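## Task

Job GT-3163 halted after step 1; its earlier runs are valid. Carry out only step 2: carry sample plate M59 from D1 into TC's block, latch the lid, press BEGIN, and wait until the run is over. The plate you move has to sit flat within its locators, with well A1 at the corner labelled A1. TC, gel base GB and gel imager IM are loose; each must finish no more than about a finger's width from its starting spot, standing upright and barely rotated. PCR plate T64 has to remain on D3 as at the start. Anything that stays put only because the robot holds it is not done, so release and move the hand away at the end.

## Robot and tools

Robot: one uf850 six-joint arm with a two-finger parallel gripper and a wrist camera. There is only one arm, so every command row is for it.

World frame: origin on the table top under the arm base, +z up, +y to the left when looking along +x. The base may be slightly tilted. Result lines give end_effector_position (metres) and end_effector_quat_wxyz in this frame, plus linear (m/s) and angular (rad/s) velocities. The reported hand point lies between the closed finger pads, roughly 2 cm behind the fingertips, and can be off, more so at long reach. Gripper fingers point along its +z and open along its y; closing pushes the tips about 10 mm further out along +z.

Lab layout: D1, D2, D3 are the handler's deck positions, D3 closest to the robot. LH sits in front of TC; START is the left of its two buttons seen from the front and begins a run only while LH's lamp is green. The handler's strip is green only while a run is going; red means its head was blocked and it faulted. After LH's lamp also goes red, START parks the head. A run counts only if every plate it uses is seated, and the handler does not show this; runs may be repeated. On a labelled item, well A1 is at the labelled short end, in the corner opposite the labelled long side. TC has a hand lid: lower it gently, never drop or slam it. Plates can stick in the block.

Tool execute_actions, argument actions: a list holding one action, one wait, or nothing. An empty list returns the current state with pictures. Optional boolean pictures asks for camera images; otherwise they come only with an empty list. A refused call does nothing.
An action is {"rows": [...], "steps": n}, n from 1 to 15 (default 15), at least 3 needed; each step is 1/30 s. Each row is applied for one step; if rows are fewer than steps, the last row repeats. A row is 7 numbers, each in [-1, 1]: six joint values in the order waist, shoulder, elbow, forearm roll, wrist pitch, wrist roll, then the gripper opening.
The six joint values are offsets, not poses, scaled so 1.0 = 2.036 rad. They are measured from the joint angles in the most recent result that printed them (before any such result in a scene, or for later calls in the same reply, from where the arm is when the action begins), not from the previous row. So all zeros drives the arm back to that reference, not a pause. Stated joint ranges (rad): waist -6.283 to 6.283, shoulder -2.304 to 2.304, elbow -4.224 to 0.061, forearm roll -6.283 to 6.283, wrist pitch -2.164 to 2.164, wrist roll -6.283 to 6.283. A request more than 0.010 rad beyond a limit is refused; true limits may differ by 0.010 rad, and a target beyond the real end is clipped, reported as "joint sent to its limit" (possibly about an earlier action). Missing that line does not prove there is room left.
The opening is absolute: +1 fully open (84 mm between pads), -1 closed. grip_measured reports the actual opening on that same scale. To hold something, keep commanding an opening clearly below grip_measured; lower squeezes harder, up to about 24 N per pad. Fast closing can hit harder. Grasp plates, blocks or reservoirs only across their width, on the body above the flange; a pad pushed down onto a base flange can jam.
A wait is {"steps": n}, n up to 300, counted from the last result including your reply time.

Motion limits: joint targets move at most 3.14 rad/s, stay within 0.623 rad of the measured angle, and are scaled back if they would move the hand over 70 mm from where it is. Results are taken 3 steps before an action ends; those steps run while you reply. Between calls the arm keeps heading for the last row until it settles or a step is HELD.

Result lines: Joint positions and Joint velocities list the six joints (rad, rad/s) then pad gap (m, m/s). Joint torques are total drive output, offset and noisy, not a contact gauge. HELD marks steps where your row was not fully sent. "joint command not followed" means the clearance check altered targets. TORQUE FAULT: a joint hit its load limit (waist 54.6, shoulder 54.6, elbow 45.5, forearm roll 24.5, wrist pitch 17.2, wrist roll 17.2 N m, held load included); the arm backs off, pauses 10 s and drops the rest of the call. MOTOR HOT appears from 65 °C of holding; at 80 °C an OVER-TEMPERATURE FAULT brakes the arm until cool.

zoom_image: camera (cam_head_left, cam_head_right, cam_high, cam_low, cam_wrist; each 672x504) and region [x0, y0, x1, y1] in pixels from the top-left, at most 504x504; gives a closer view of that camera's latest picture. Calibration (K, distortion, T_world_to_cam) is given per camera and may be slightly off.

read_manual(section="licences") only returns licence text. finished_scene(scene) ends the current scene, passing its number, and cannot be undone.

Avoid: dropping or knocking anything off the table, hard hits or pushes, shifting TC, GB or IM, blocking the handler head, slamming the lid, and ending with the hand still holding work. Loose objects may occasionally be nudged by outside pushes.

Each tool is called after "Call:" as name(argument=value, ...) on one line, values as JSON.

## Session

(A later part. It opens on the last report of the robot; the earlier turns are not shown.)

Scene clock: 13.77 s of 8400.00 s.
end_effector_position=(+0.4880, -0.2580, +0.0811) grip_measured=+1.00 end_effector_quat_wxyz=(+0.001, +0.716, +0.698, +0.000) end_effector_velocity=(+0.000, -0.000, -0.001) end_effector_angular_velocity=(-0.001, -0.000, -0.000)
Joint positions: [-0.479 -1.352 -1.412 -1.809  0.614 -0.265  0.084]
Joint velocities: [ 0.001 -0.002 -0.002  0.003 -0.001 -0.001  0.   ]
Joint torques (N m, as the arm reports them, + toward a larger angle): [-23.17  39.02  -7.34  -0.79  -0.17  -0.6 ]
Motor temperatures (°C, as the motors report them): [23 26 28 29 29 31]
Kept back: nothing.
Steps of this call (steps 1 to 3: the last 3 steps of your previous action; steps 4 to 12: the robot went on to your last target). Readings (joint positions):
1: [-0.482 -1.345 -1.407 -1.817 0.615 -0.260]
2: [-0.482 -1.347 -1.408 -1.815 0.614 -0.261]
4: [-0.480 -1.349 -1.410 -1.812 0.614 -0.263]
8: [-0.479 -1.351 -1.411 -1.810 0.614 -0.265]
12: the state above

Close gradually.

Call:
execute_actions(actions=[{"rows": [[0,0,0,0,0,0,0.95],[0,0,0,0,0,0,0.9],[0,0,0,0,0,0,0.8],[0,0,0,0,0,0,0.65],[0,0,0,0,0,0,0.5],[0,0,0,0,0,0,0.3],[0,0,0,0,0,0,0.1],[0,0,0,0,0,0,-0.1],[0,0,0,0,0,0,-0.2]], "steps": 14}], pictures=true)

Scene clock: 14.27 s of 8400.00 s.
end_effector_position=(+0.4881, -0.2580, +0.0811) grip_measured=+0.94 end_effector_quat_wxyz=(+0.001, +0.716, +0.698, +0.000) end_effector_velocity=(-0.000, -0.000, +0.000) end_effector_angular_velocity=(-0.000, +0.000, -0.001)
Joint positions: [-0.479 -1.352 -1.412 -1.809  0.614 -0.265  0.082]
Joint velocities: [-0.001 -0.     0.    -0.    -0.     0.     0.   ]
Joint torques (N m, as the arm reports them, + toward a larger angle): [-20.81  38.43  -8.38  -1.6   -0.11  -0.4 ]
Motor temperatures (°C, as the motors report them): [23 26 28 29 29 31]
Steps of this call (steps 1 to 4: the robot went on to your last target; steps 5 to 15: the first 11 steps of this action). Readings (joint positions):
5: [-0.478 -1.352 -1.412 -1.809 0.613 -0.265]
6: [-0.478 -1.352 -1.412 -1.809 0.614 -0.265]
8: [-0.479 -1.352 -1.412 -1.809 0.614 -0.265]
12: [-0.479 -1.352 -1.412 -1.809 0.614 -0.265]
15: the state above
camera_calibration (this result's frames):
cam_wrist: T_world_to_cam=[[0.999662, -0.0254813, -0.005161, -0.460322], [-0.0254313, -0.999631, 0.00953527, -0.180779], [-0.00540207, -0.00940079, -0.999941, 0.209794], [0, 0, 0, 1]] pos_world=[0.456702, -0.19047, 0.20913]

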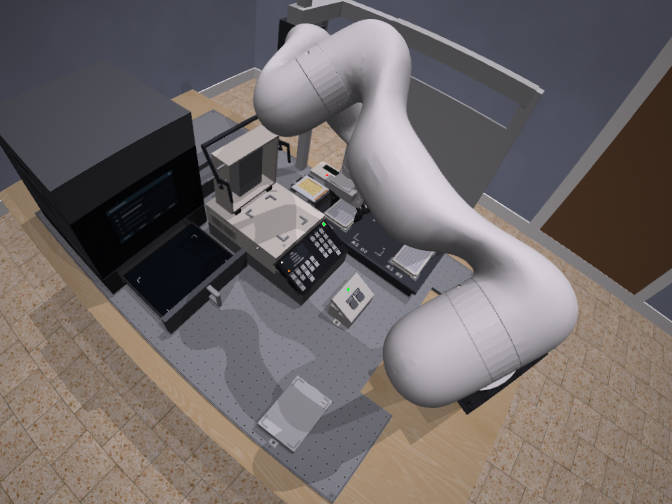

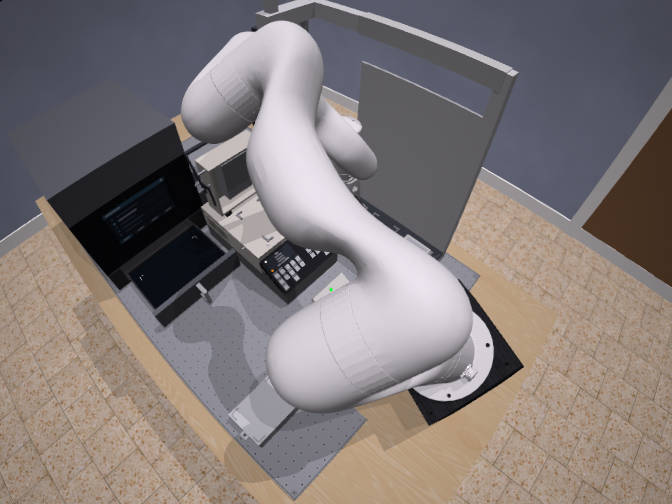

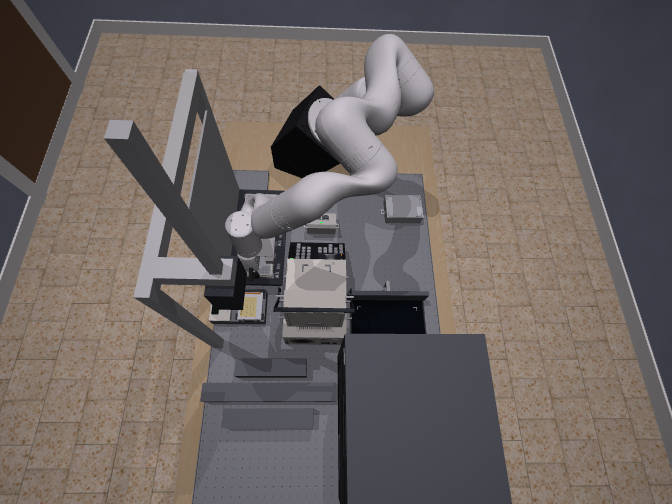

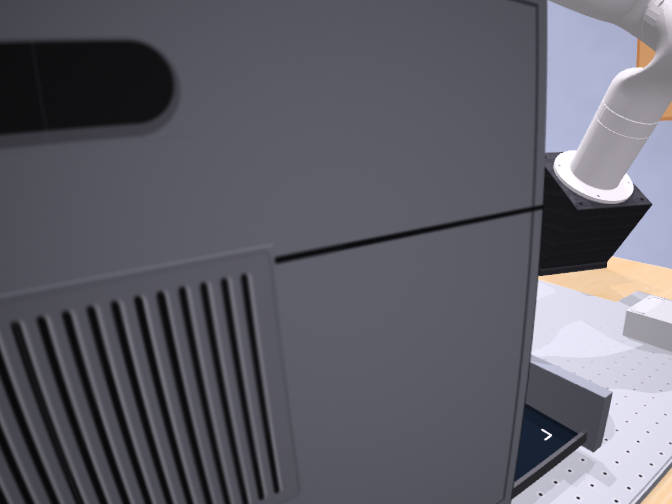

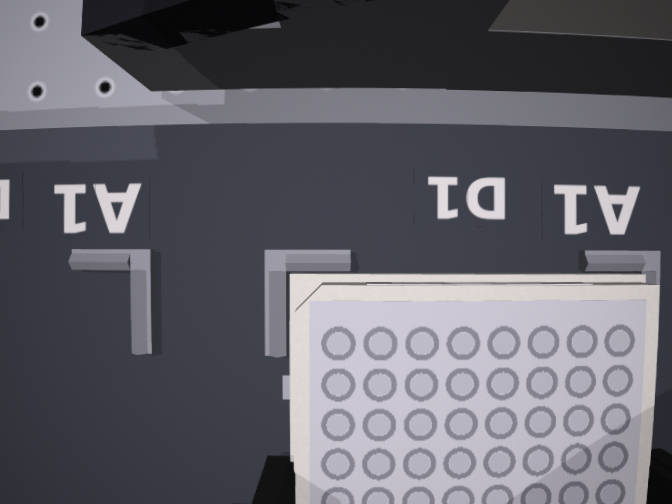

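Call:
execute_actions(actions=[{"rows": [[-0.0005,0.0009,0.0006,-0.0009,0.0001,0.0006,-0.2],[-0.0012,0.0023,0.0014,-0.0024,0.0003,0.0014,-0.2],[-0.0022,0.0041,0.0025,-0.0042,0.0006,0.0025,-0.2],[-0.0034,0.0063,0.0039,-0.0066,0.0010,0.0039,-0.2],[-0.0049,0.0091,0.0055,-0.0094,0.0014,0.0056,-0.2],[-0.0064,0.0118,0.0072,-0.0123,0.0018,0.0073,-0.2],[-0.0083,0.0154,0.0094,-0.0160,0.0024,0.0095,-0.2],[-0.0103,0.0190,0.0116,-0.0198,0.0029,0.0118,-0.2],[-0.0127,0.0235,0.0144,-0.0245,0.0036,0.0146,-0.2],[-0.0156,0.0290,0.0177,-0.0302,0.0044,0.0180,-0.2],[-0.0186,0.0344,0.0210,-0.0359,0.0053,0.0213,-0.2],[-0.0215,0.0398,0.0243,-0.0415,0.0061,0.0247,-0.2],[-0.0245,0.0445,0.0270,-0.0465,0.0068,0.0270,-0.2],[-0.029,0.051,0.030,-0.056,0.009,0.032,-0.2],[-0.034,0.058,0.033,-0.066,0.012,0.038,-0.2]], "steps": 15}])

Scene clock: 15.40 s of 8400.00 s.
end_effector_position=(+0.4887, -0.2581, +0.1002) grip_measured=+0.94 end_effector_quat_wxyz=(+0.000, +0.716, +0.698, +0.001) end_effector_velocity=(+0.003, -0.001, +0.123) end_effector_angular_velocity=(+0.001, -0.002, +0.002)
Joint positions: [-0.498 -1.317 -1.39  -1.846  0.619 -0.243  0.082]
Joint velocities: [-0.122  0.225  0.136 -0.235  0.034  0.138  0.   ]
Joint torques (N m, as the arm reports them, + toward a larger angle): [-21.36  38.71  -9.49  -2.08  -0.19  -0.56]
Motor temperatures (°C, as the motors report them): [24 26 28 29 29 31]
Steps of this call (steps 1 to 3: the last 3 steps of your previous action; steps 4 to 15: the robot went on to your last target; steps 16 to 22: nothing new was sent; steps 23 to 34: the first 12 steps of this action). Readings (joint positions):
23: [-0.479 -1.352 -1.412 -1.809 0.614 -0.265]
24: [-0.479 -1.352 -1.412 -1.809 0.614 -0.265]
26: [-0.479 -1.350 -1.410 -1.811 0.614 -0.264]
30: [-0.485 -1.340 -1.404 -1.822 0.615 -0.257]
34: the state above

Call:
execute_actions(actions=[{"rows": [[-0.028,0.046,0.024,-0.053,0.011,0.028,-0.2],[-0.032,0.052,0.026,-0.061,0.013,0.025,-0.2],[-0.036,0.058,0.028,-0.069,0.016,0.015,-0.2],[-0.040,0.064,0.030,-0.077,0.018,0.0,-0.2],[-0.044,0.070,0.032,-0.085,0.020,-0.02,-0.2],[-0.048,0.076,0.034,-0.093,0.023,-0.04,-0.2],[-0.052,0.082,0.036,-0.101,0.025,-0.06,-0.2],[-0.056,0.088,0.038,-0.110,0.028,-0.085,-0.2],[-0.0610,0.0967,0.0401,-0.1227,0.0310,-0.126,-0.2]], "steps": 12}])

Scene clock: 15.90 s of 8400.00 s.
end_effector_position=(+0.4904, -0.2618, +0.1759) grip_measured=+0.94 end_effector_quat_wxyz=(+0.001, +0.673, +0.739, +0.004) end_effector_velocity=(+0.005, -0.013, +0.194) end_effector_angular_velocity=(-0.001, -0.018, +1.031)
Joint positions: [-0.577 -1.19  -1.331 -1.999  0.655 -0.265  0.082]
Joint velocities: [-0.2    0.305  0.102 -0.402  0.117 -0.764  0.   ]
Joint torques (N m, as the arm reports them, + toward a larger angle): [-25.49  34.54 -11.58  -2.2    0.09  -0.38]
Motor temperatures (°C, as the motors report them): [24 26 28 29 29 31]
Steps of this call (steps 1 to 3: the last 3 steps of your previous action; steps 4 to 6: the robot went on to your last target; steps 7 to 15: the first 9 steps of this action). Readings (joint positions):
7: [-0.534 -1.255 -1.356 -1.916 0.632 -0.203]
8: [-0.538 -1.249 -1.353 -1.924 0.634 -0.199]
10: [-0.547 -1.235 -1.347 -1.941 0.638 -0.197]
14: [-0.570 -1.200 -1.334 -1.986 0.651 -0.242]
15: the state above

Call:
execute_actions(actions=[{"rows": [[-0.020,0.040,0.014,-0.047,0.013,-0.14,-0.2],[-0.010,0.052,0.021,-0.044,0.013,-0.18,-0.2],[0.002,0.065,0.028,-0.041,0.013,-0.22,-0.2],[0.015,0.078,0.035,-0.038,0.012,-0.26,-0.2],[0.028,0.092,0.043,-0.034,0.012,-0.30,-0.2],[0.040,0.105,0.050,-0.031,0.012,-0.33,-0.2],[0.053,0.118,0.057,-0.027,0.011,-0.36,-0.2],[0.066,0.132,0.065,-0.024,0.011,-0.39,-0.2],[0.079,0.145,0.072,-0.020,0.011,-0.42,-0.2],[0.091,0.158,0.080,-0.017,0.010,-0.45,-0.2],[0.104,0.172,0.087,-0.014,0.010,-0.47,-0.2],[0.117,0.185,0.094,-0.010,0.010,-0.49,-0.2],[0.130,0.199,0.102,-0.007,0.0095,-0.515,-0.2],[0.1425,0.2120,0.1092,-0.0033,0.0093,-0.5363,-0.2]], "steps": 15}])

Call:
execute_actions(actions=[{"steps": 28}], pictures=true)

Scene clock: 16.57 s of 8400.00 s.
end_effector_position=(+0.5300, -0.1998, +0.2301) grip_measured=+0.94 end_effector_quat_wxyz=(+0.002, +0.365, +0.931, -0.002) end_effector_velocity=(+0.142, +0.275, +0.025) end_effector_angular_velocity=(-0.020, +0.025, +1.476)
Joint positions: [-0.518 -1.004 -1.245 -2.068  0.679 -0.839  0.082]
Joint velocities: [ 0.426  0.454  0.255  0.113 -0.011 -1.101 -0.   ]
Joint torques (N m, as the arm reports them, + toward a larger angle): [-21.44  29.11 -10.87  -2.02  -0.14   0.22]
Motor temperatures (°C, as the motors report them): [24 26 28 29 29 31]
Steps of this call (steps 1 to 3: the last 3 steps of your previous action; steps 4 to 8: the robot went on to your last target; steps 9 to 20: the first 12 steps of this action). Readings (joint positions):
9: [-0.618 -1.126 -1.311 -2.087 0.680 -0.477]
10: [-0.619 -1.124 -1.309 -2.089 0.680 -0.487]
12: [-0.616 -1.115 -1.304 -2.091 0.680 -0.524]
16: [-0.576 -1.066 -1.278 -2.082 0.680 -0.677]
20: the state above

Scene clock: 17.50 s of 8400.00 s.
end_effector_position=(+0.5836, -0.0403, +0.2401) grip_measured=+0.94 end_effector_quat_wxyz=(+0.000, +0.013, +1.000, -0.000) end_effector_velocity=(+0.001, +0.004, +0.000) end_effector_angular_velocity=(+0.000, -0.001, +0.014)
Joint positions: [-0.287 -0.759 -1.108 -2.006  0.674 -1.356  0.082]
Joint velocities: [ 0.006  0.006  0.002  0.001 -0.    -0.009 -0.   ]
Joint torques (N m, as the arm reports them, + toward a larger angle): [-23.95  34.71 -12.11  -1.72  -0.24  -0.25]
Motor temperatures (°C, as the motors report them): [24 26 28 29 29 31]
Kept back: nothing.
Steps of this call (steps 1 to 3: the last 3 steps of your previous action; steps 4 to 28: the robot went on to your last target). Readings (joint positions):
1: [-0.504 -0.989 -1.236 -2.064 0.679 -0.875]
2: [-0.490 -0.974 -1.228 -2.060 0.678 -0.910]
4: [-0.461 -0.943 -1.211 -2.052 0.678 -0.974]
8: [-0.404 -0.883 -1.177 -2.037 0.676 -1.099]
28: the state above
camera_calibration (this result's frames):
cam_wrist: T_world_to_cam=[[0.0268133, 0.999616, -0.00695317, 0.060085], [0.999597, -0.0267464, 0.00953811, -0.521193], [0.00934848, -0.00720612, -0.99993, 0.362805], [0, 0, 0, 1]] pos_world=[0.51598, -0.0713876, 0.368169]

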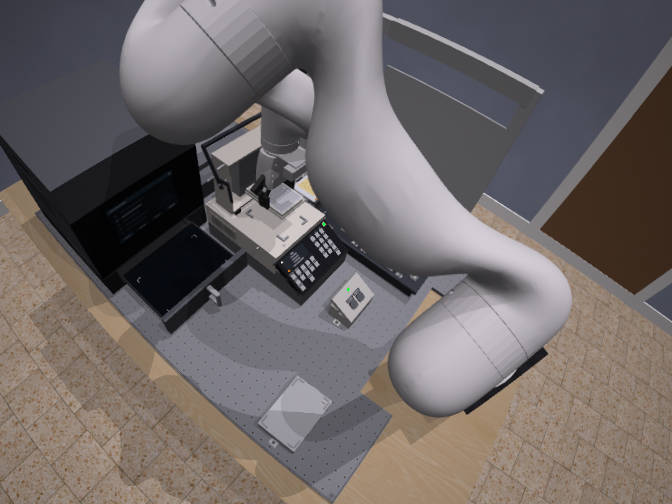

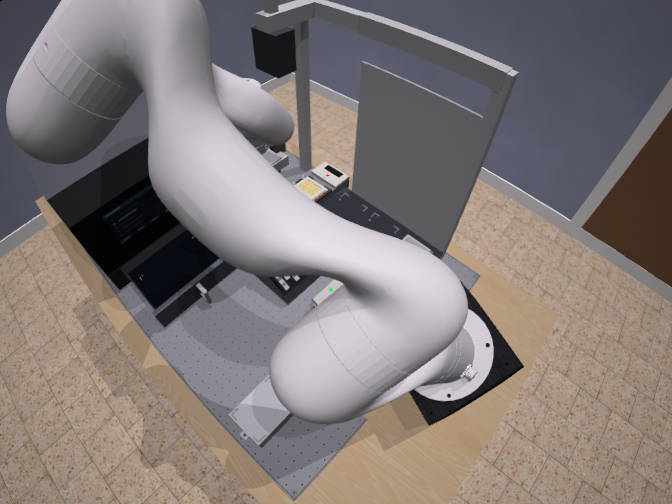

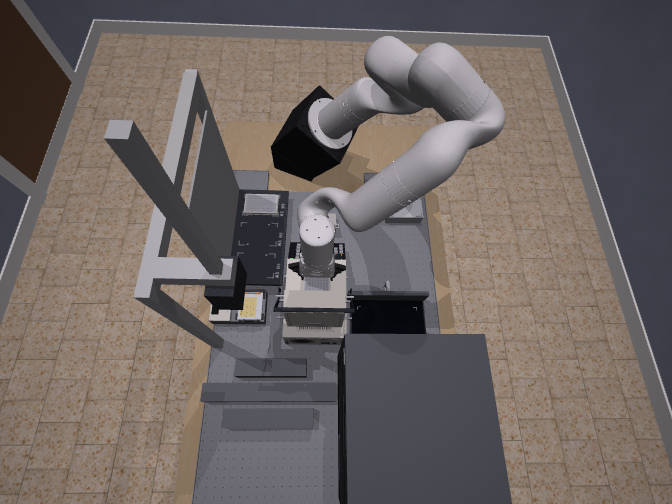

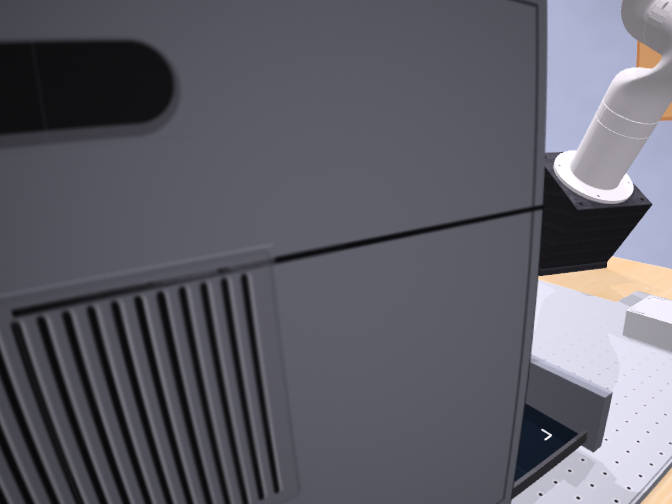

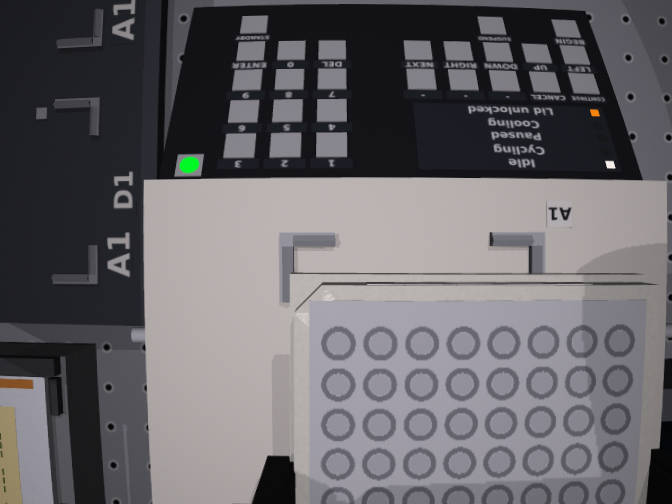

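Call:
zoom_image(camera="cam_wrist", region=[260, 190, 600, 320])

Region (260, 190, 600, 320) of cam_wrist's 672x504 image, scaled by 1.482, with more detail than that image has; it fills the top 193 rows of this view, and the rest is white.

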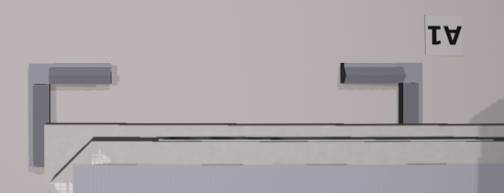

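Call:
execute_actions(actions=[{"rows": [[0.002,-0.004,-0.001,0.006,-0.002,-0.005,-0.2],[0.0046,-0.0095,-0.0018,0.0133,-0.0041,-0.0115,-0.2],[0.0069,-0.0142,-0.0028,0.0199,-0.0062,-0.0173,-0.2],[0.0093,-0.0190,-0.0037,0.0265,-0.0082,-0.0230,-0.2],[0.0116,-0.0237,-0.0046,0.0332,-0.0103,-0.0288,-0.2],[0.0139,-0.0285,-0.0055,0.0398,-0.0123,-0.0345,-0.2],[0.0162,-0.0332,-0.0064,0.0464,-0.0144,-0.0403,-0.2],[0.0185,-0.0380,-0.0073,0.0531,-0.0165,-0.0460,-0.2],[0.0208,-0.0427,-0.0083,0.0597,-0.0185,-0.0518,-0.2],[0.02316,-0.04745,-0.00917,0.06632,-0.02058,-0.05750,-0.2]], "steps": 15}])

Call:
execute_actions(actions=[{"steps": 16}], pictures=true)

Call:
zoom_image(camera="cam_wrist", region=[250, 200, 672, 360])

Scene clock: 18.83 s of 8400.00 s.
end_effector_position=(+0.5806, -0.0430, +0.2028) grip_measured=+0.94 end_effector_quat_wxyz=(+0.001, +0.011, +1.000, +0.000) end_effector_velocity=(-0.021, -0.011, -0.141) end_effector_angular_velocity=(-0.003, +0.011, +0.002)
Joint positions: [-0.255 -0.825 -1.121 -1.914  0.645 -1.435  0.082]
Joint velocities: [ 0.121 -0.246 -0.042  0.337 -0.103 -0.286 -0.   ]
Joint torques (N m, as the arm reports them, + toward a larger angle): [-17.82  35.74 -10.91  -1.19  -0.12   0.12]
Motor temperatures (°C, as the motors report them): [24 26 28 29 29 31]
Steps of this call (steps 1 to 28: the robot went on to your last target; steps 29 to 40: the first 12 steps of this action). Readings (joint positions):
29: [-0.287 -0.758 -1.108 -2.006 0.674 -1.357]
30: [-0.286 -0.759 -1.109 -2.005 0.673 -1.358]
32: [-0.284 -0.765 -1.110 -1.997 0.671 -1.365]
36: [-0.272 -0.791 -1.115 -1.962 0.660 -1.395]
40: the state above

Scene clock: 19.37 s of 8400.00 s.
end_effector_position=(+0.5784, -0.0446, +0.1857) grip_measured=+0.94 end_effector_quat_wxyz=(+0.001, +0.010, +1.000, -0.000) end_effector_velocity=(-0.001, -0.000, -0.002) end_effector_angular_velocity=(+0.001, +0.001, -0.001)
Joint positions: [-0.24  -0.855 -1.127 -1.871  0.632 -1.473  0.082]
Joint velocities: [ 0.001 -0.003  0.001  0.003 -0.    -0.002 -0.   ]
Joint torques (N m, as the arm reports them, + toward a larger angle): [-21.56  36.06 -10.92  -0.63  -0.17  -0.33]
Motor temperatures (°C, as the motors report them): [24 26 28 29 29 31]
Kept back: nothing.
Steps of this call (steps 1 to 3: the last 3 steps of your previous action; steps 4 to 16: the robot went on to your last target). Readings (joint positions):
1: [-0.252 -0.832 -1.122 -1.904 0.642 -1.444]
2: [-0.249 -0.838 -1.123 -1.896 0.639 -1.451]
4: [-0.245 -0.846 -1.125 -1.885 0.636 -1.461]
8: [-0.242 -0.853 -1.127 -1.875 0.633 -1.470]
16: the state above
camera_calibration (this result's frames):
cam_wrist: T_world_to_cam=[[0.0222086, 0.999727, -0.00721482, 0.0668682], [0.999698, -0.0221306, 0.0107284, -0.515661], [0.0105658, -0.0074509, -0.999916, 0.307662], [0, 0, 0, 1]] pos_world=[0.51077, -0.0759695, 0.313651]

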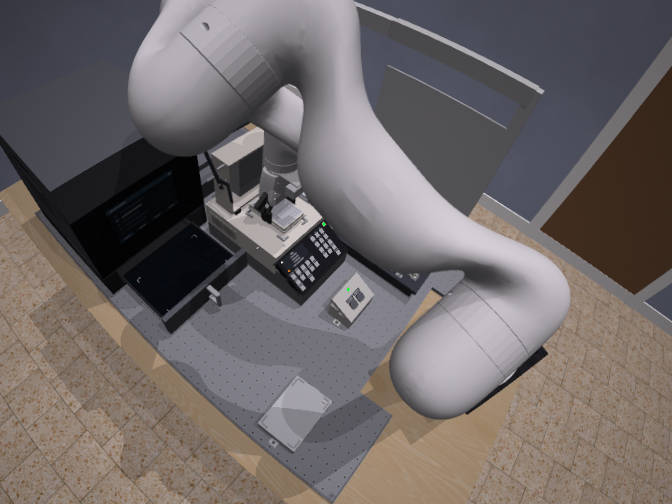

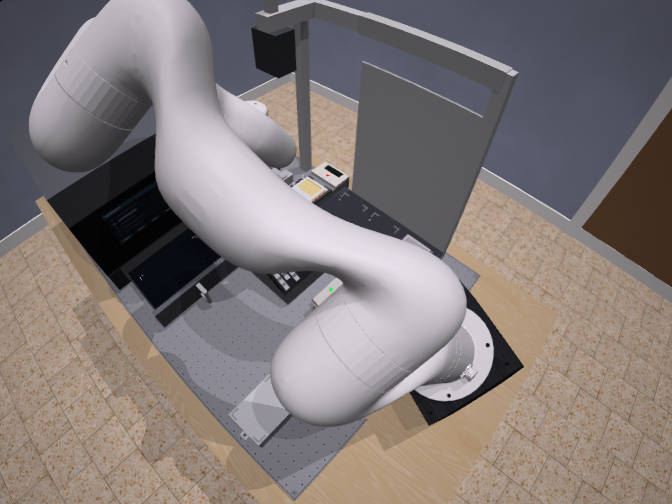

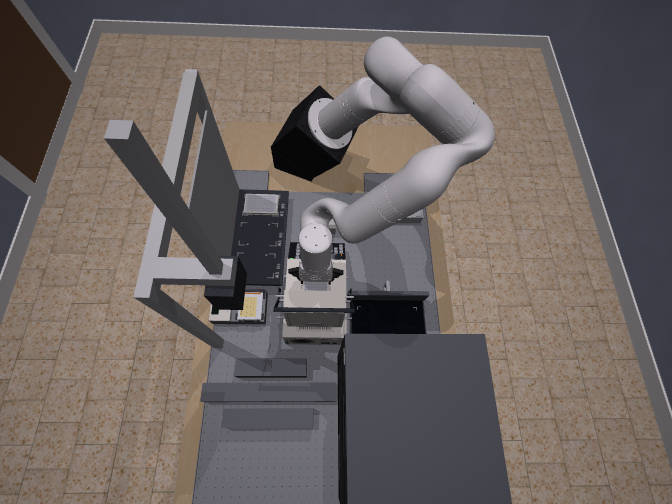

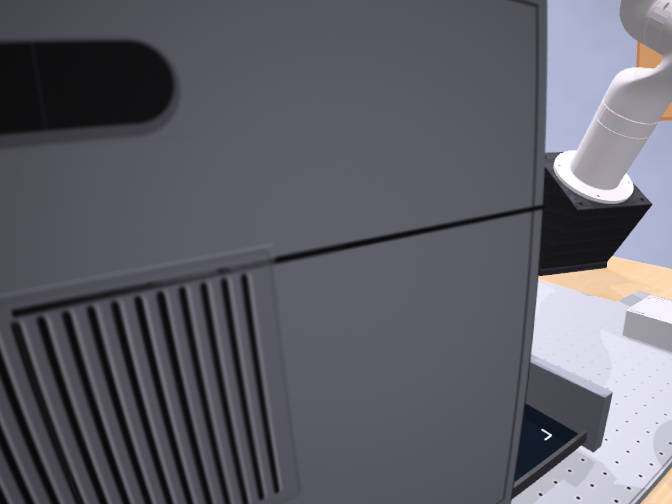

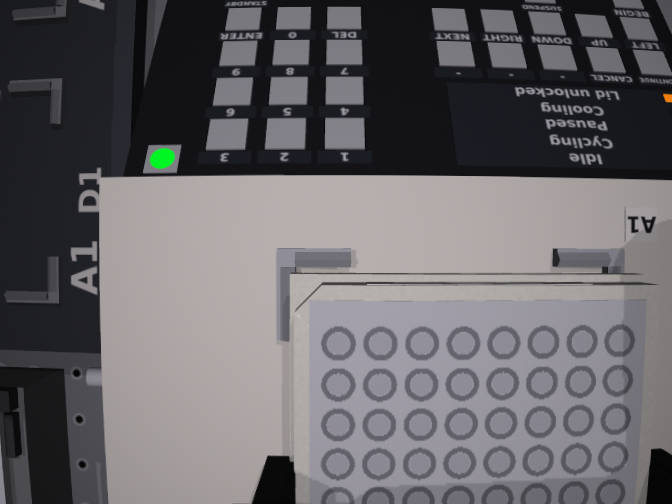

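Region (250, 200, 672, 360) of cam_wrist's 672x504 image, scaled by 1.194, with more detail than that image has; it fills the top 191 rows of this view, and the rest is white.

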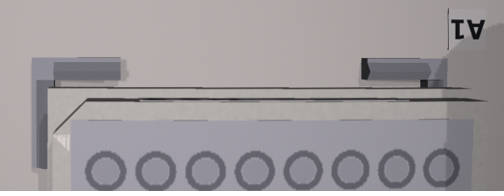

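Call:
execute_actions(actions=[])

Scene clock: 21.60 s of 8400.00 s.
end_effector_position=(+0.5783, -0.0447, +0.1855) grip_measured=+0.94 end_effector_quat_wxyz=(+0.001, +0.011, +1.000, -0.000) end_effector_velocity=(+0.000, +0.000, -0.000) end_effector_angular_velocity=(+0.000, +0.000, +0.000)
Joint positions: [-0.24  -0.856 -1.127 -1.871  0.632 -1.473  0.082]
Joint velocities: [ 0. -0. -0.  0. -0. -0. -0.]
Joint torques (N m, as the arm reports them, + toward a larger angle): [-19.25  31.38  -9.85  -1.9    0.03  -0.26]
Motor temperatures (°C, as the motors report them): [24 26 28 29 29 31]
Kept back: nothing.
Steps of this call (steps 1 to 15: the robot went on to your last target; steps 16 to 67: nothing new was sent). Readings (joint positions):
1: [-0.240 -0.855 -1.127 -1.871 0.632 -1.473]
2: [-0.240 -0.855 -1.127 -1.871 0.632 -1.473]
4: [-0.240 -0.856 -1.127 -1.871 0.632 -1.473]
8: [-0.240 -0.856 -1.127 -1.871 0.632 -1.473]
67: the state above
The arm was judged still, so your last target was given up. Only a new action makes it travel on or press farther. Fingers that are still opening or closing keep moving.
camera_calibration (this result's frames):
cam_wrist: T_world_to_cam=[[0.022307, 0.999725, -0.00718024, 0.0668106], [0.999697, -0.0222303, 0.0105936, -0.515545], [0.0104311, -0.00741438, -0.999918, 0.307536], [0, 0, 0, 1]] pos_world=[0.510691, -0.0759728, 0.313452]

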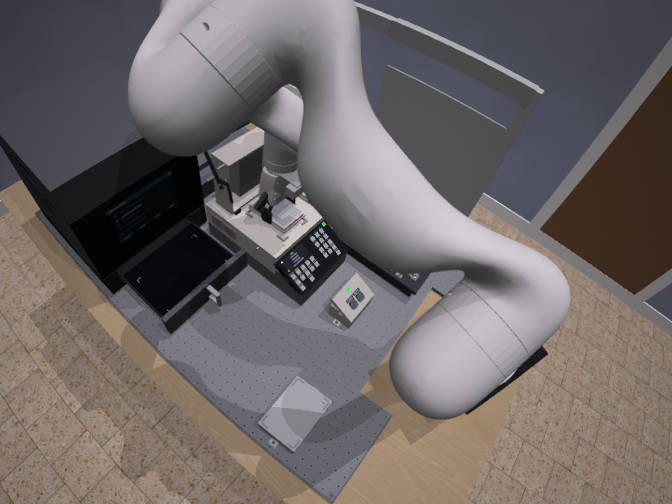

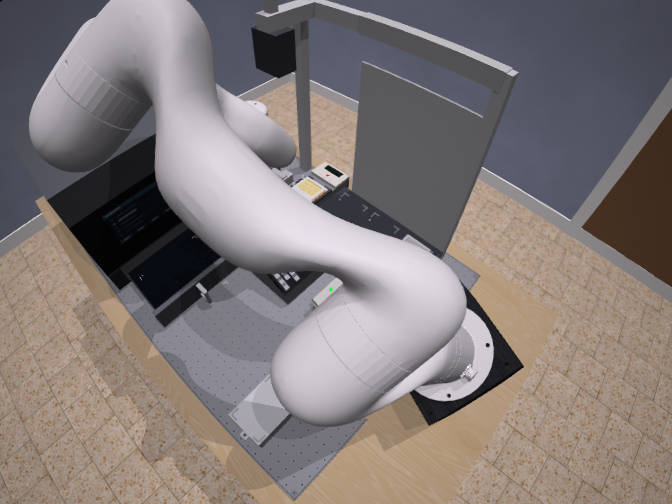

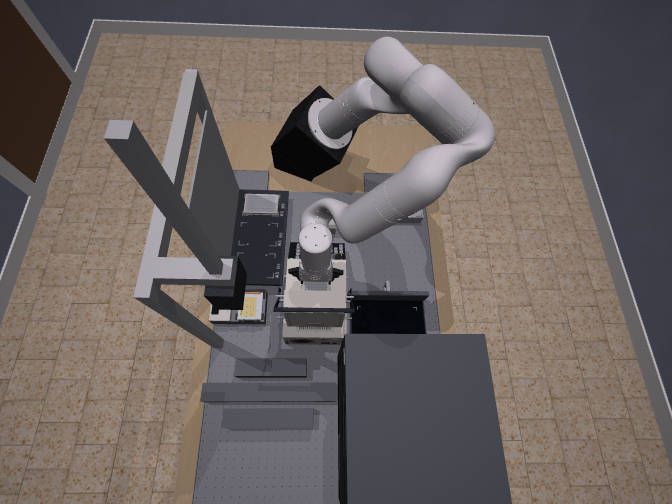

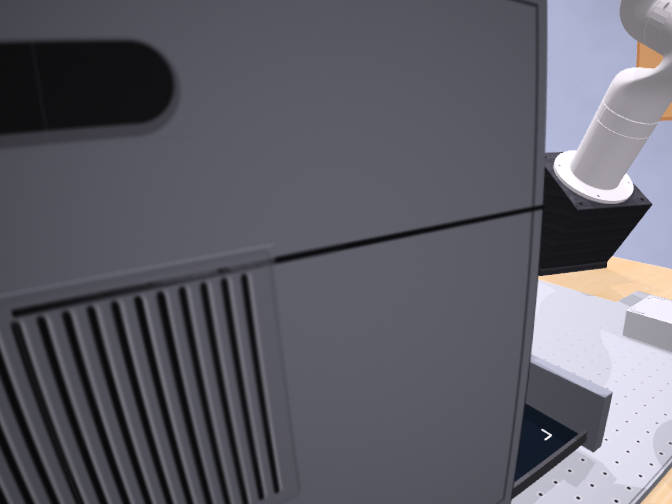

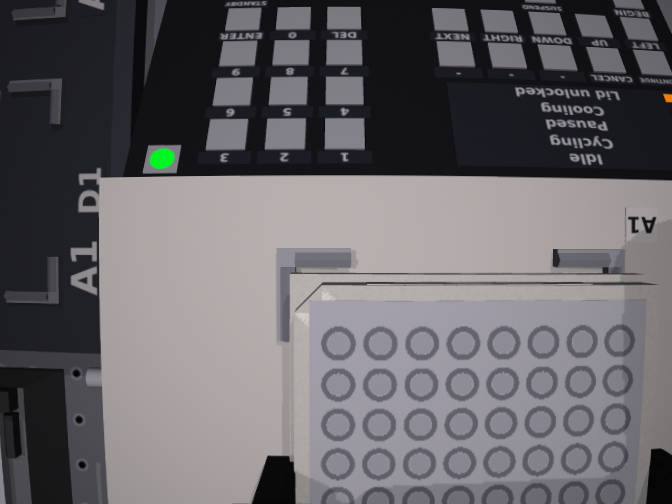

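Call:
execute_actions(actions=[{"rows":[[0.001,-0.0018,-0.00073,0.00228,-0.00054,-0.00163,-0.2],[0.002,-0.0036,-0.00146,0.00457,-0.00108,-0.00326,-0.2],[0.003,-0.0054,-0.0022,0.00685,-0.00162,-0.00488,-0.2],[0.004,-0.0072,-0.00293,0.00914,-0.00216,-0.00651,-0.2],[0.005,-0.009,-0.00366,0.01142,-0.0027,-0.00814,-0.2],[0.006,-0.01079,-0.00439,0.0137,-0.00324,-0.00977,-0.2]],"steps":15}], pictures=true)

Scene clock: 22.13 s of 8400.00 s.
end_effector_position=(+0.5783, -0.0446, +0.1751) grip_measured=+0.94 end_effector_quat_wxyz=(+0.001, +0.011, +1.000, -0.000) end_effector_velocity=(+0.001, -0.000, -0.015) end_effector_angular_velocity=(-0.001, -0.002, +0.001)
Joint positions: [-0.23  -0.875 -1.135 -1.847  0.626 -1.49   0.082]
Joint velocities: [ 0.015 -0.027 -0.012  0.036 -0.009 -0.027  0.   ]
Joint torques (N m, as the arm reports them, + toward a larger angle): [-21.07  36.66 -10.69  -0.92  -0.26  -0.06]
Motor temperatures (°C, as the motors report them): [24 26 28 29 29 31]
Steps of this call (steps 1 to 4: nothing new was sent; steps 5 to 16: the first 12 steps of this action). Readings (joint positions):
5: [-0.240 -0.856 -1.127 -1.871 0.632 -1.473]
6: [-0.240 -0.856 -1.127 -1.871 0.632 -1.473]
8: [-0.239 -0.858 -1.128 -1.868 0.631 -1.475]
12: [-0.233 -0.868 -1.132 -1.855 0.628 -1.484]
16: the state above
camera_calibration (this result's frames):
cam_wrist: T_world_to_cam=[[0.0224186, 0.999725, -0.00691699, 0.06659], [0.999696, -0.0223458, 0.0104287, -0.515402], [0.0102712, -0.00714868, -0.999922, 0.297256], [0, 0, 0, 1]] pos_world=[0.5107, -0.0759638, 0.303068]

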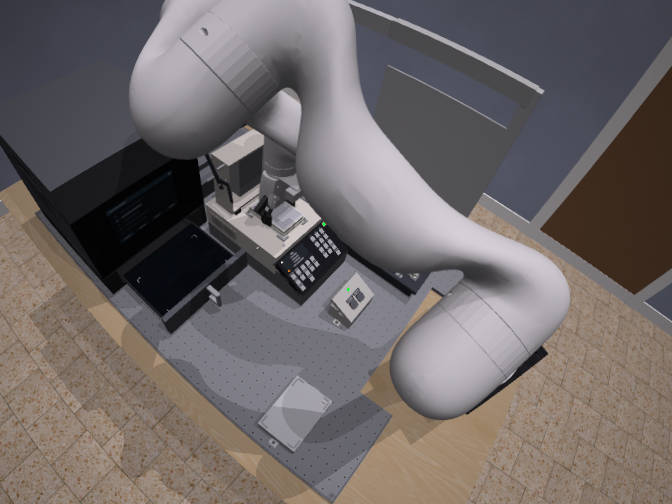

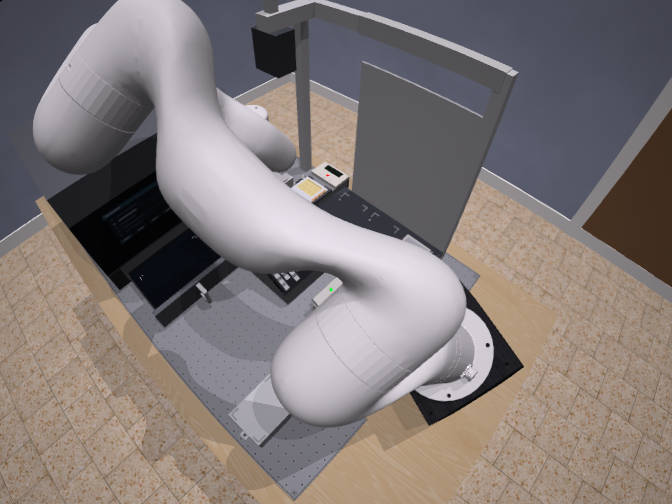

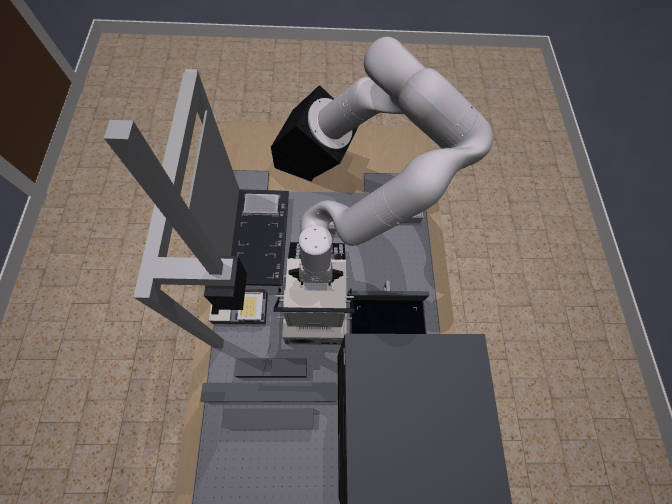

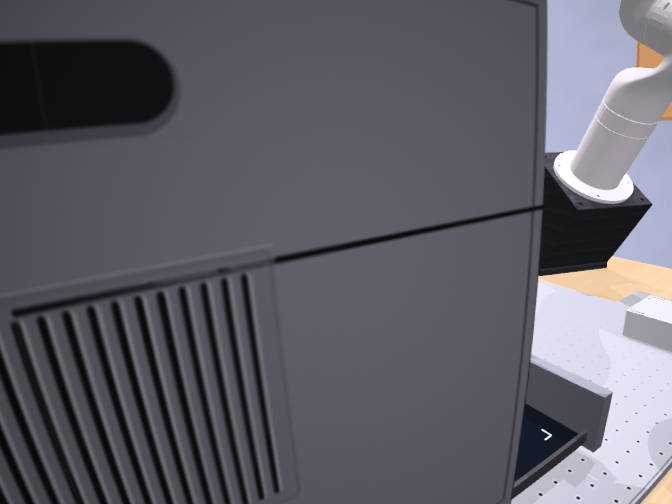

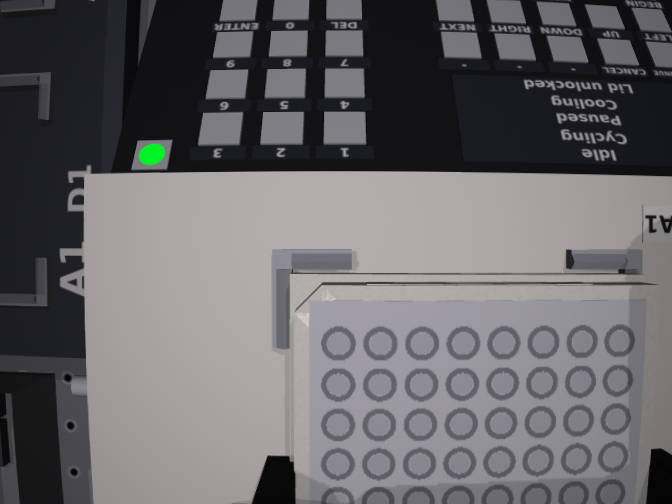

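Call:
execute_actions(actions=[{"rows":[[0.00142,-0.00134,-0.00034,0.00257,-0.00063,-0.00148,-0.2],[0.00142,-0.00134,-0.00034,0.00257,-0.00063,-0.00148,-0.2],[0.00192,-0.00224,-0.00071,0.00372,-0.0009,-0.00229,-0.2],[0.00242,-0.00314,-0.00107,0.00486,-0.00117,-0.00311,-0.2],[0.00292,-0.00404,-0.00144,0.006,-0.00144,-0.00392,-0.2],[0.00342,-0.00494,-0.00181,0.00714,-0.00171,-0.00473,-0.2]],"steps":15}], pictures=true)

Call:
zoom_image(camera="cam_wrist", region=[240, 220, 672, 360])

Scene clock: 23.57 s of 8400.00 s.
end_effector_position=(+0.5782, -0.0441, +0.1698) grip_measured=+0.94 end_effector_quat_wxyz=(+0.001, +0.011, +1.000, -0.000) end_effector_velocity=(-0.000, -0.000, -0.006) end_effector_angular_velocity=(-0.001, -0.000, -0.001)
Joint positions: [-0.223 -0.883 -1.138 -1.834  0.623 -1.498  0.082]
Joint velocities: [ 0.006 -0.011 -0.004  0.016 -0.004 -0.011 -0.   ]
Joint torques (N m, as the arm reports them, + toward a larger angle): [-21.14  34.4   -9.58  -0.61  -0.27  -0.27]
Motor temperatures (°C, as the motors report them): [24 26 29 29 29 31]
Steps of this call (steps 1 to 3: the last 3 steps of your previous action; steps 4 to 15: the robot went on to your last target; steps 16 to 31: nothing new was sent; steps 32 to 43: the first 12 steps of this action). Readings (joint positions):
32: [-0.228 -0.878 -1.136 -1.843 0.625 -1.493]
33: [-0.228 -0.878 -1.136 -1.843 0.625 -1.493]
35: [-0.227 -0.878 -1.136 -1.842 0.625 -1.493]
39: [-0.225 -0.881 -1.137 -1.838 0.624 -1.496]
43: the state above
camera_calibration (this result's frames):
cam_wrist: T_world_to_cam=[[0.0224913, 0.999723, -0.00694709, 0.0659589], [0.999696, -0.0224191, 0.0103041, -0.515237], [0.0101455, -0.00717673, -0.999923, 0.29202], [0, 0, 0, 1]] pos_world=[0.510634, -0.075396, 0.297764]

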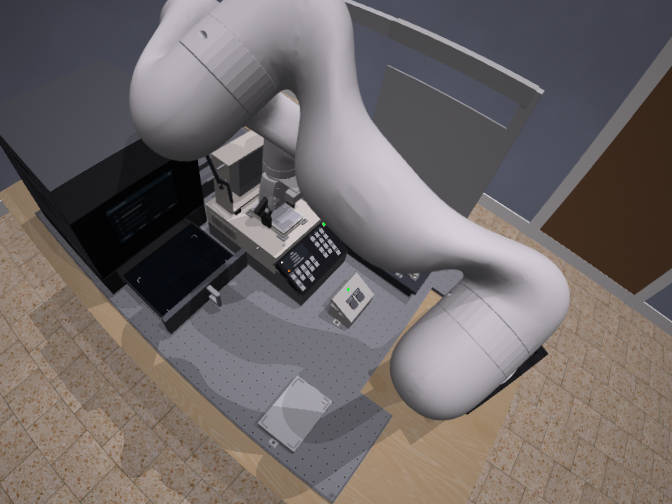

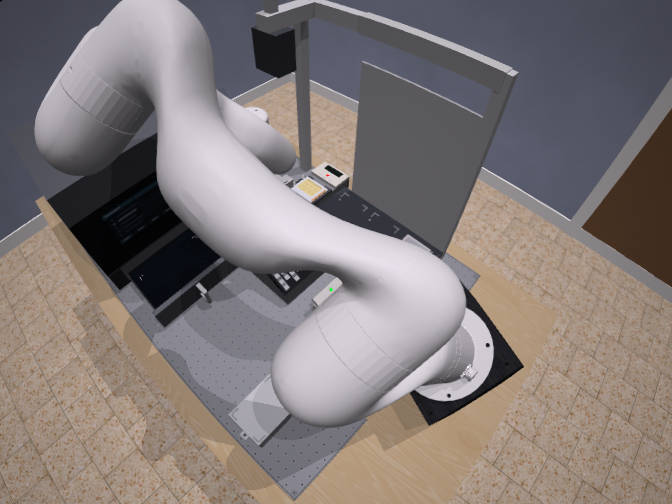

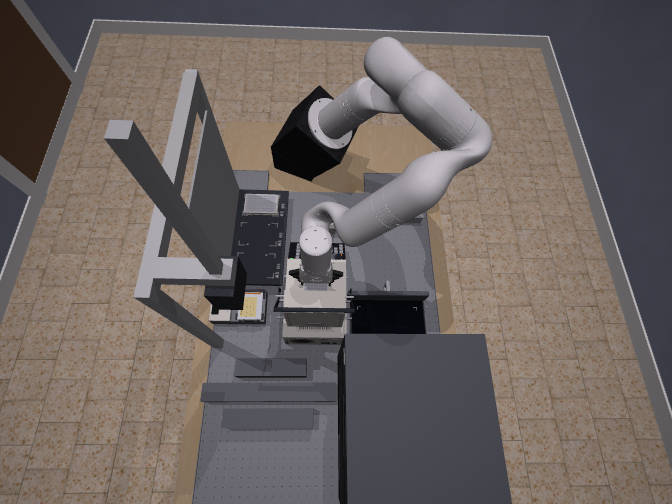

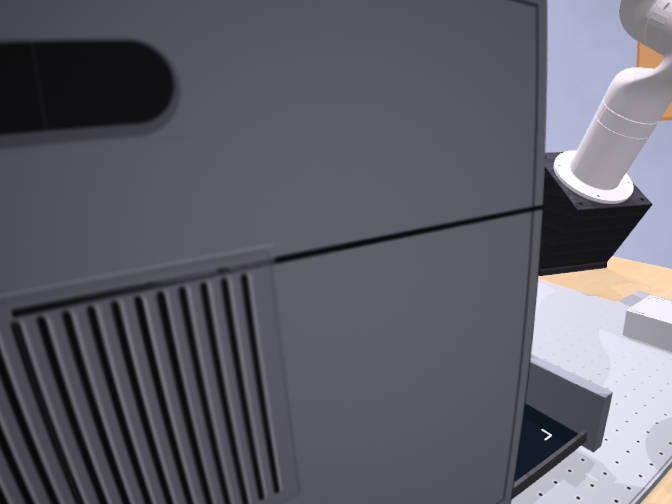

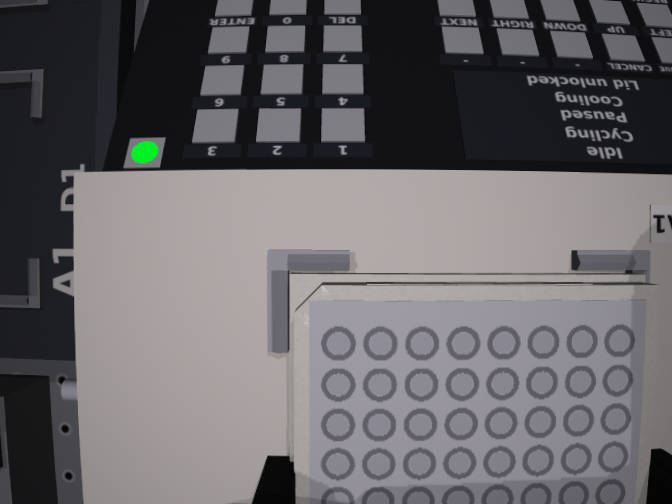

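Region (240, 220, 672, 360) of cam_wrist's 672x504 image, scaled by 1.167, with more detail than that image has; it fills the top 163 rows of this view, and the rest is white.

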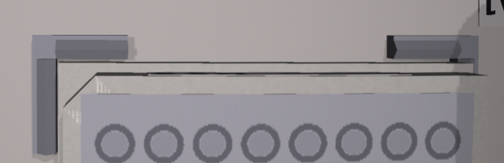

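Call:
execute_actions(actions=[{"rows":[[0.0006,-0.0011,-0.00044,0.0014,-0.00032,-0.001,-0.2],[0.0009,-0.0016,-0.00066,0.0021,-0.00049,-0.0015,-0.2],[0.0012,-0.00216,-0.00088,0.00274,-0.00065,-0.00195,-0.2],[0.0015,-0.0027,-0.0011,0.00343,-0.00081,-0.00244,-0.2],[0.0018,-0.00324,-0.00132,0.00411,-0.00097,-0.00293,-0.2],[0.0021,-0.00378,-0.00154,0.0048,-0.00113,-0.00342,-0.2],[0.0024,-0.00432,-0.00176,0.00548,-0.0013,-0.00391,-0.2]],"steps":15}], pictures=true)

Scene clock: 24.10 s of 8400.00 s.
end_effector_position=(+0.5781, -0.0441, +0.1657) grip_measured=+0.94 end_effector_quat_wxyz=(+0.001, +0.011, +1.000, -0.000) end_effector_velocity=(+0.000, -0.000, -0.006) end_effector_angular_velocity=(-0.000, -0.001, +0.000)
Joint positions: [-0.219 -0.891 -1.141 -1.825  0.621 -1.505  0.082]
Joint velocities: [ 0.006 -0.011 -0.005  0.015 -0.003 -0.011  0.   ]
Joint torques (N m, as the arm reports them, + toward a larger angle): [-24.99  30.47 -10.05  -0.99  -0.28   0.07]
Motor temperatures (°C, as the motors report them): [24 26 29 29 29 31]
Steps of this call (steps 1 to 3: the last 3 steps of your previous action; step 4: the robot went on to your last target; steps 5 to 16: the first 12 steps of this action). Readings (joint positions):
5: [-0.223 -0.884 -1.138 -1.833 0.623 -1.499]
6: [-0.223 -0.885 -1.138 -1.833 0.623 -1.499]
8: [-0.222 -0.885 -1.139 -1.832 0.622 -1.500]
12: [-0.221 -0.888 -1.140 -1.828 0.621 -1.503]
16: the state above
camera_calibration (this result's frames):
cam_wrist: T_world_to_cam=[[0.0225576, 0.999721, -0.00703413, 0.0659171], [0.999696, -0.0224856, 0.0101506, -0.515058], [0.00998959, -0.00726096, -0.999924, 0.287985], [0, 0, 0, 1]] pos_world=[0.510537, -0.0753891, 0.293655]

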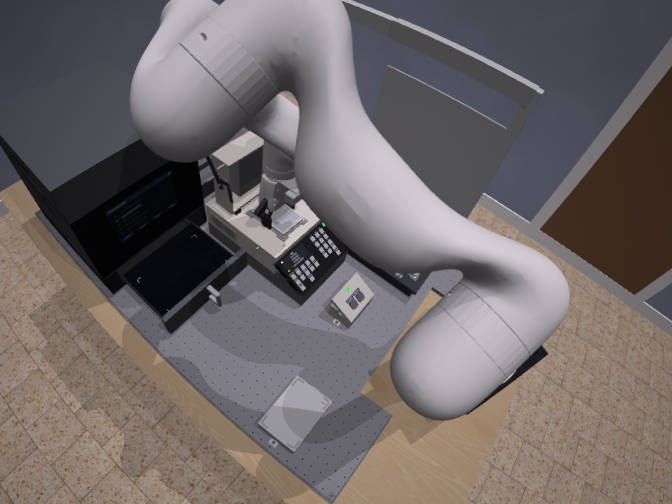

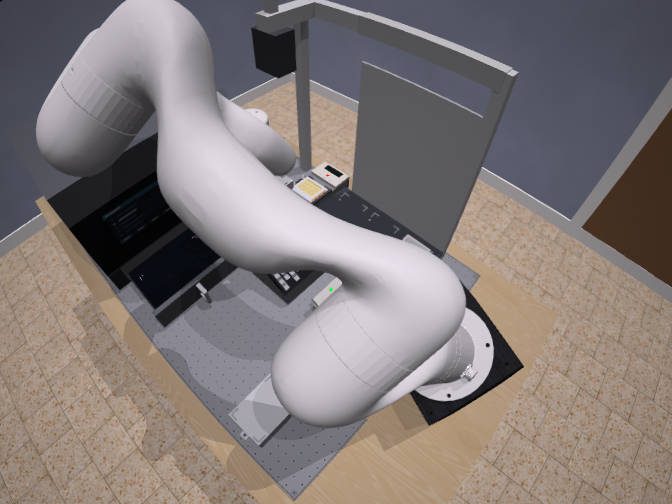

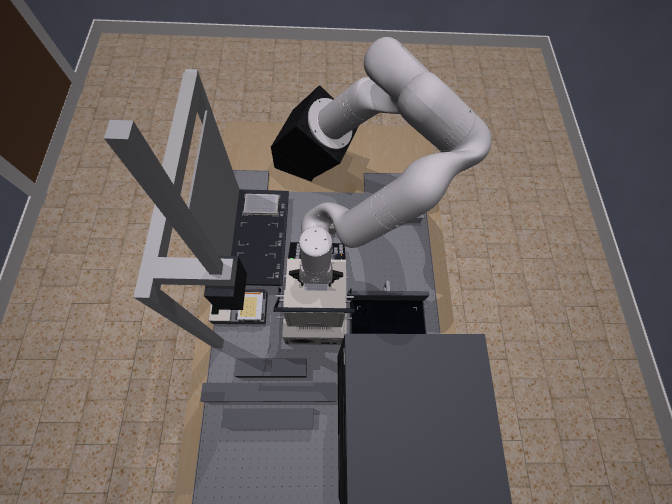

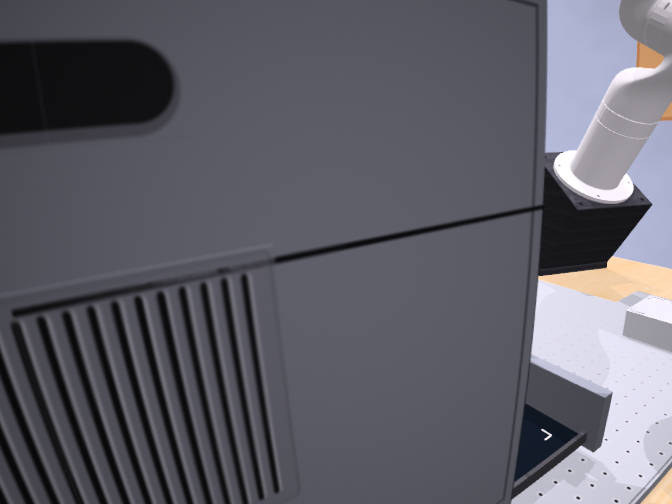

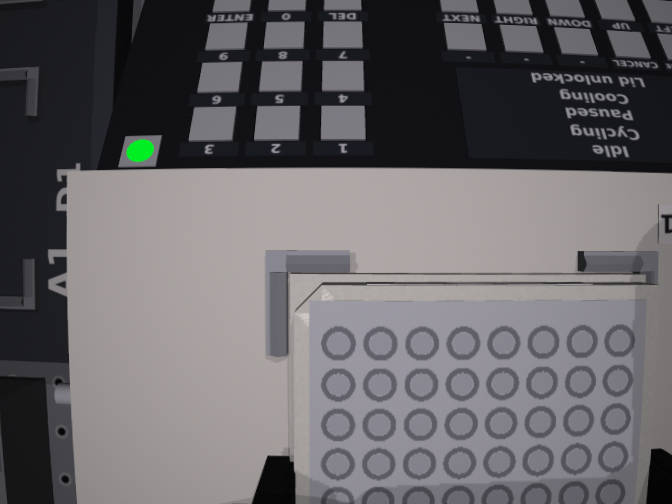

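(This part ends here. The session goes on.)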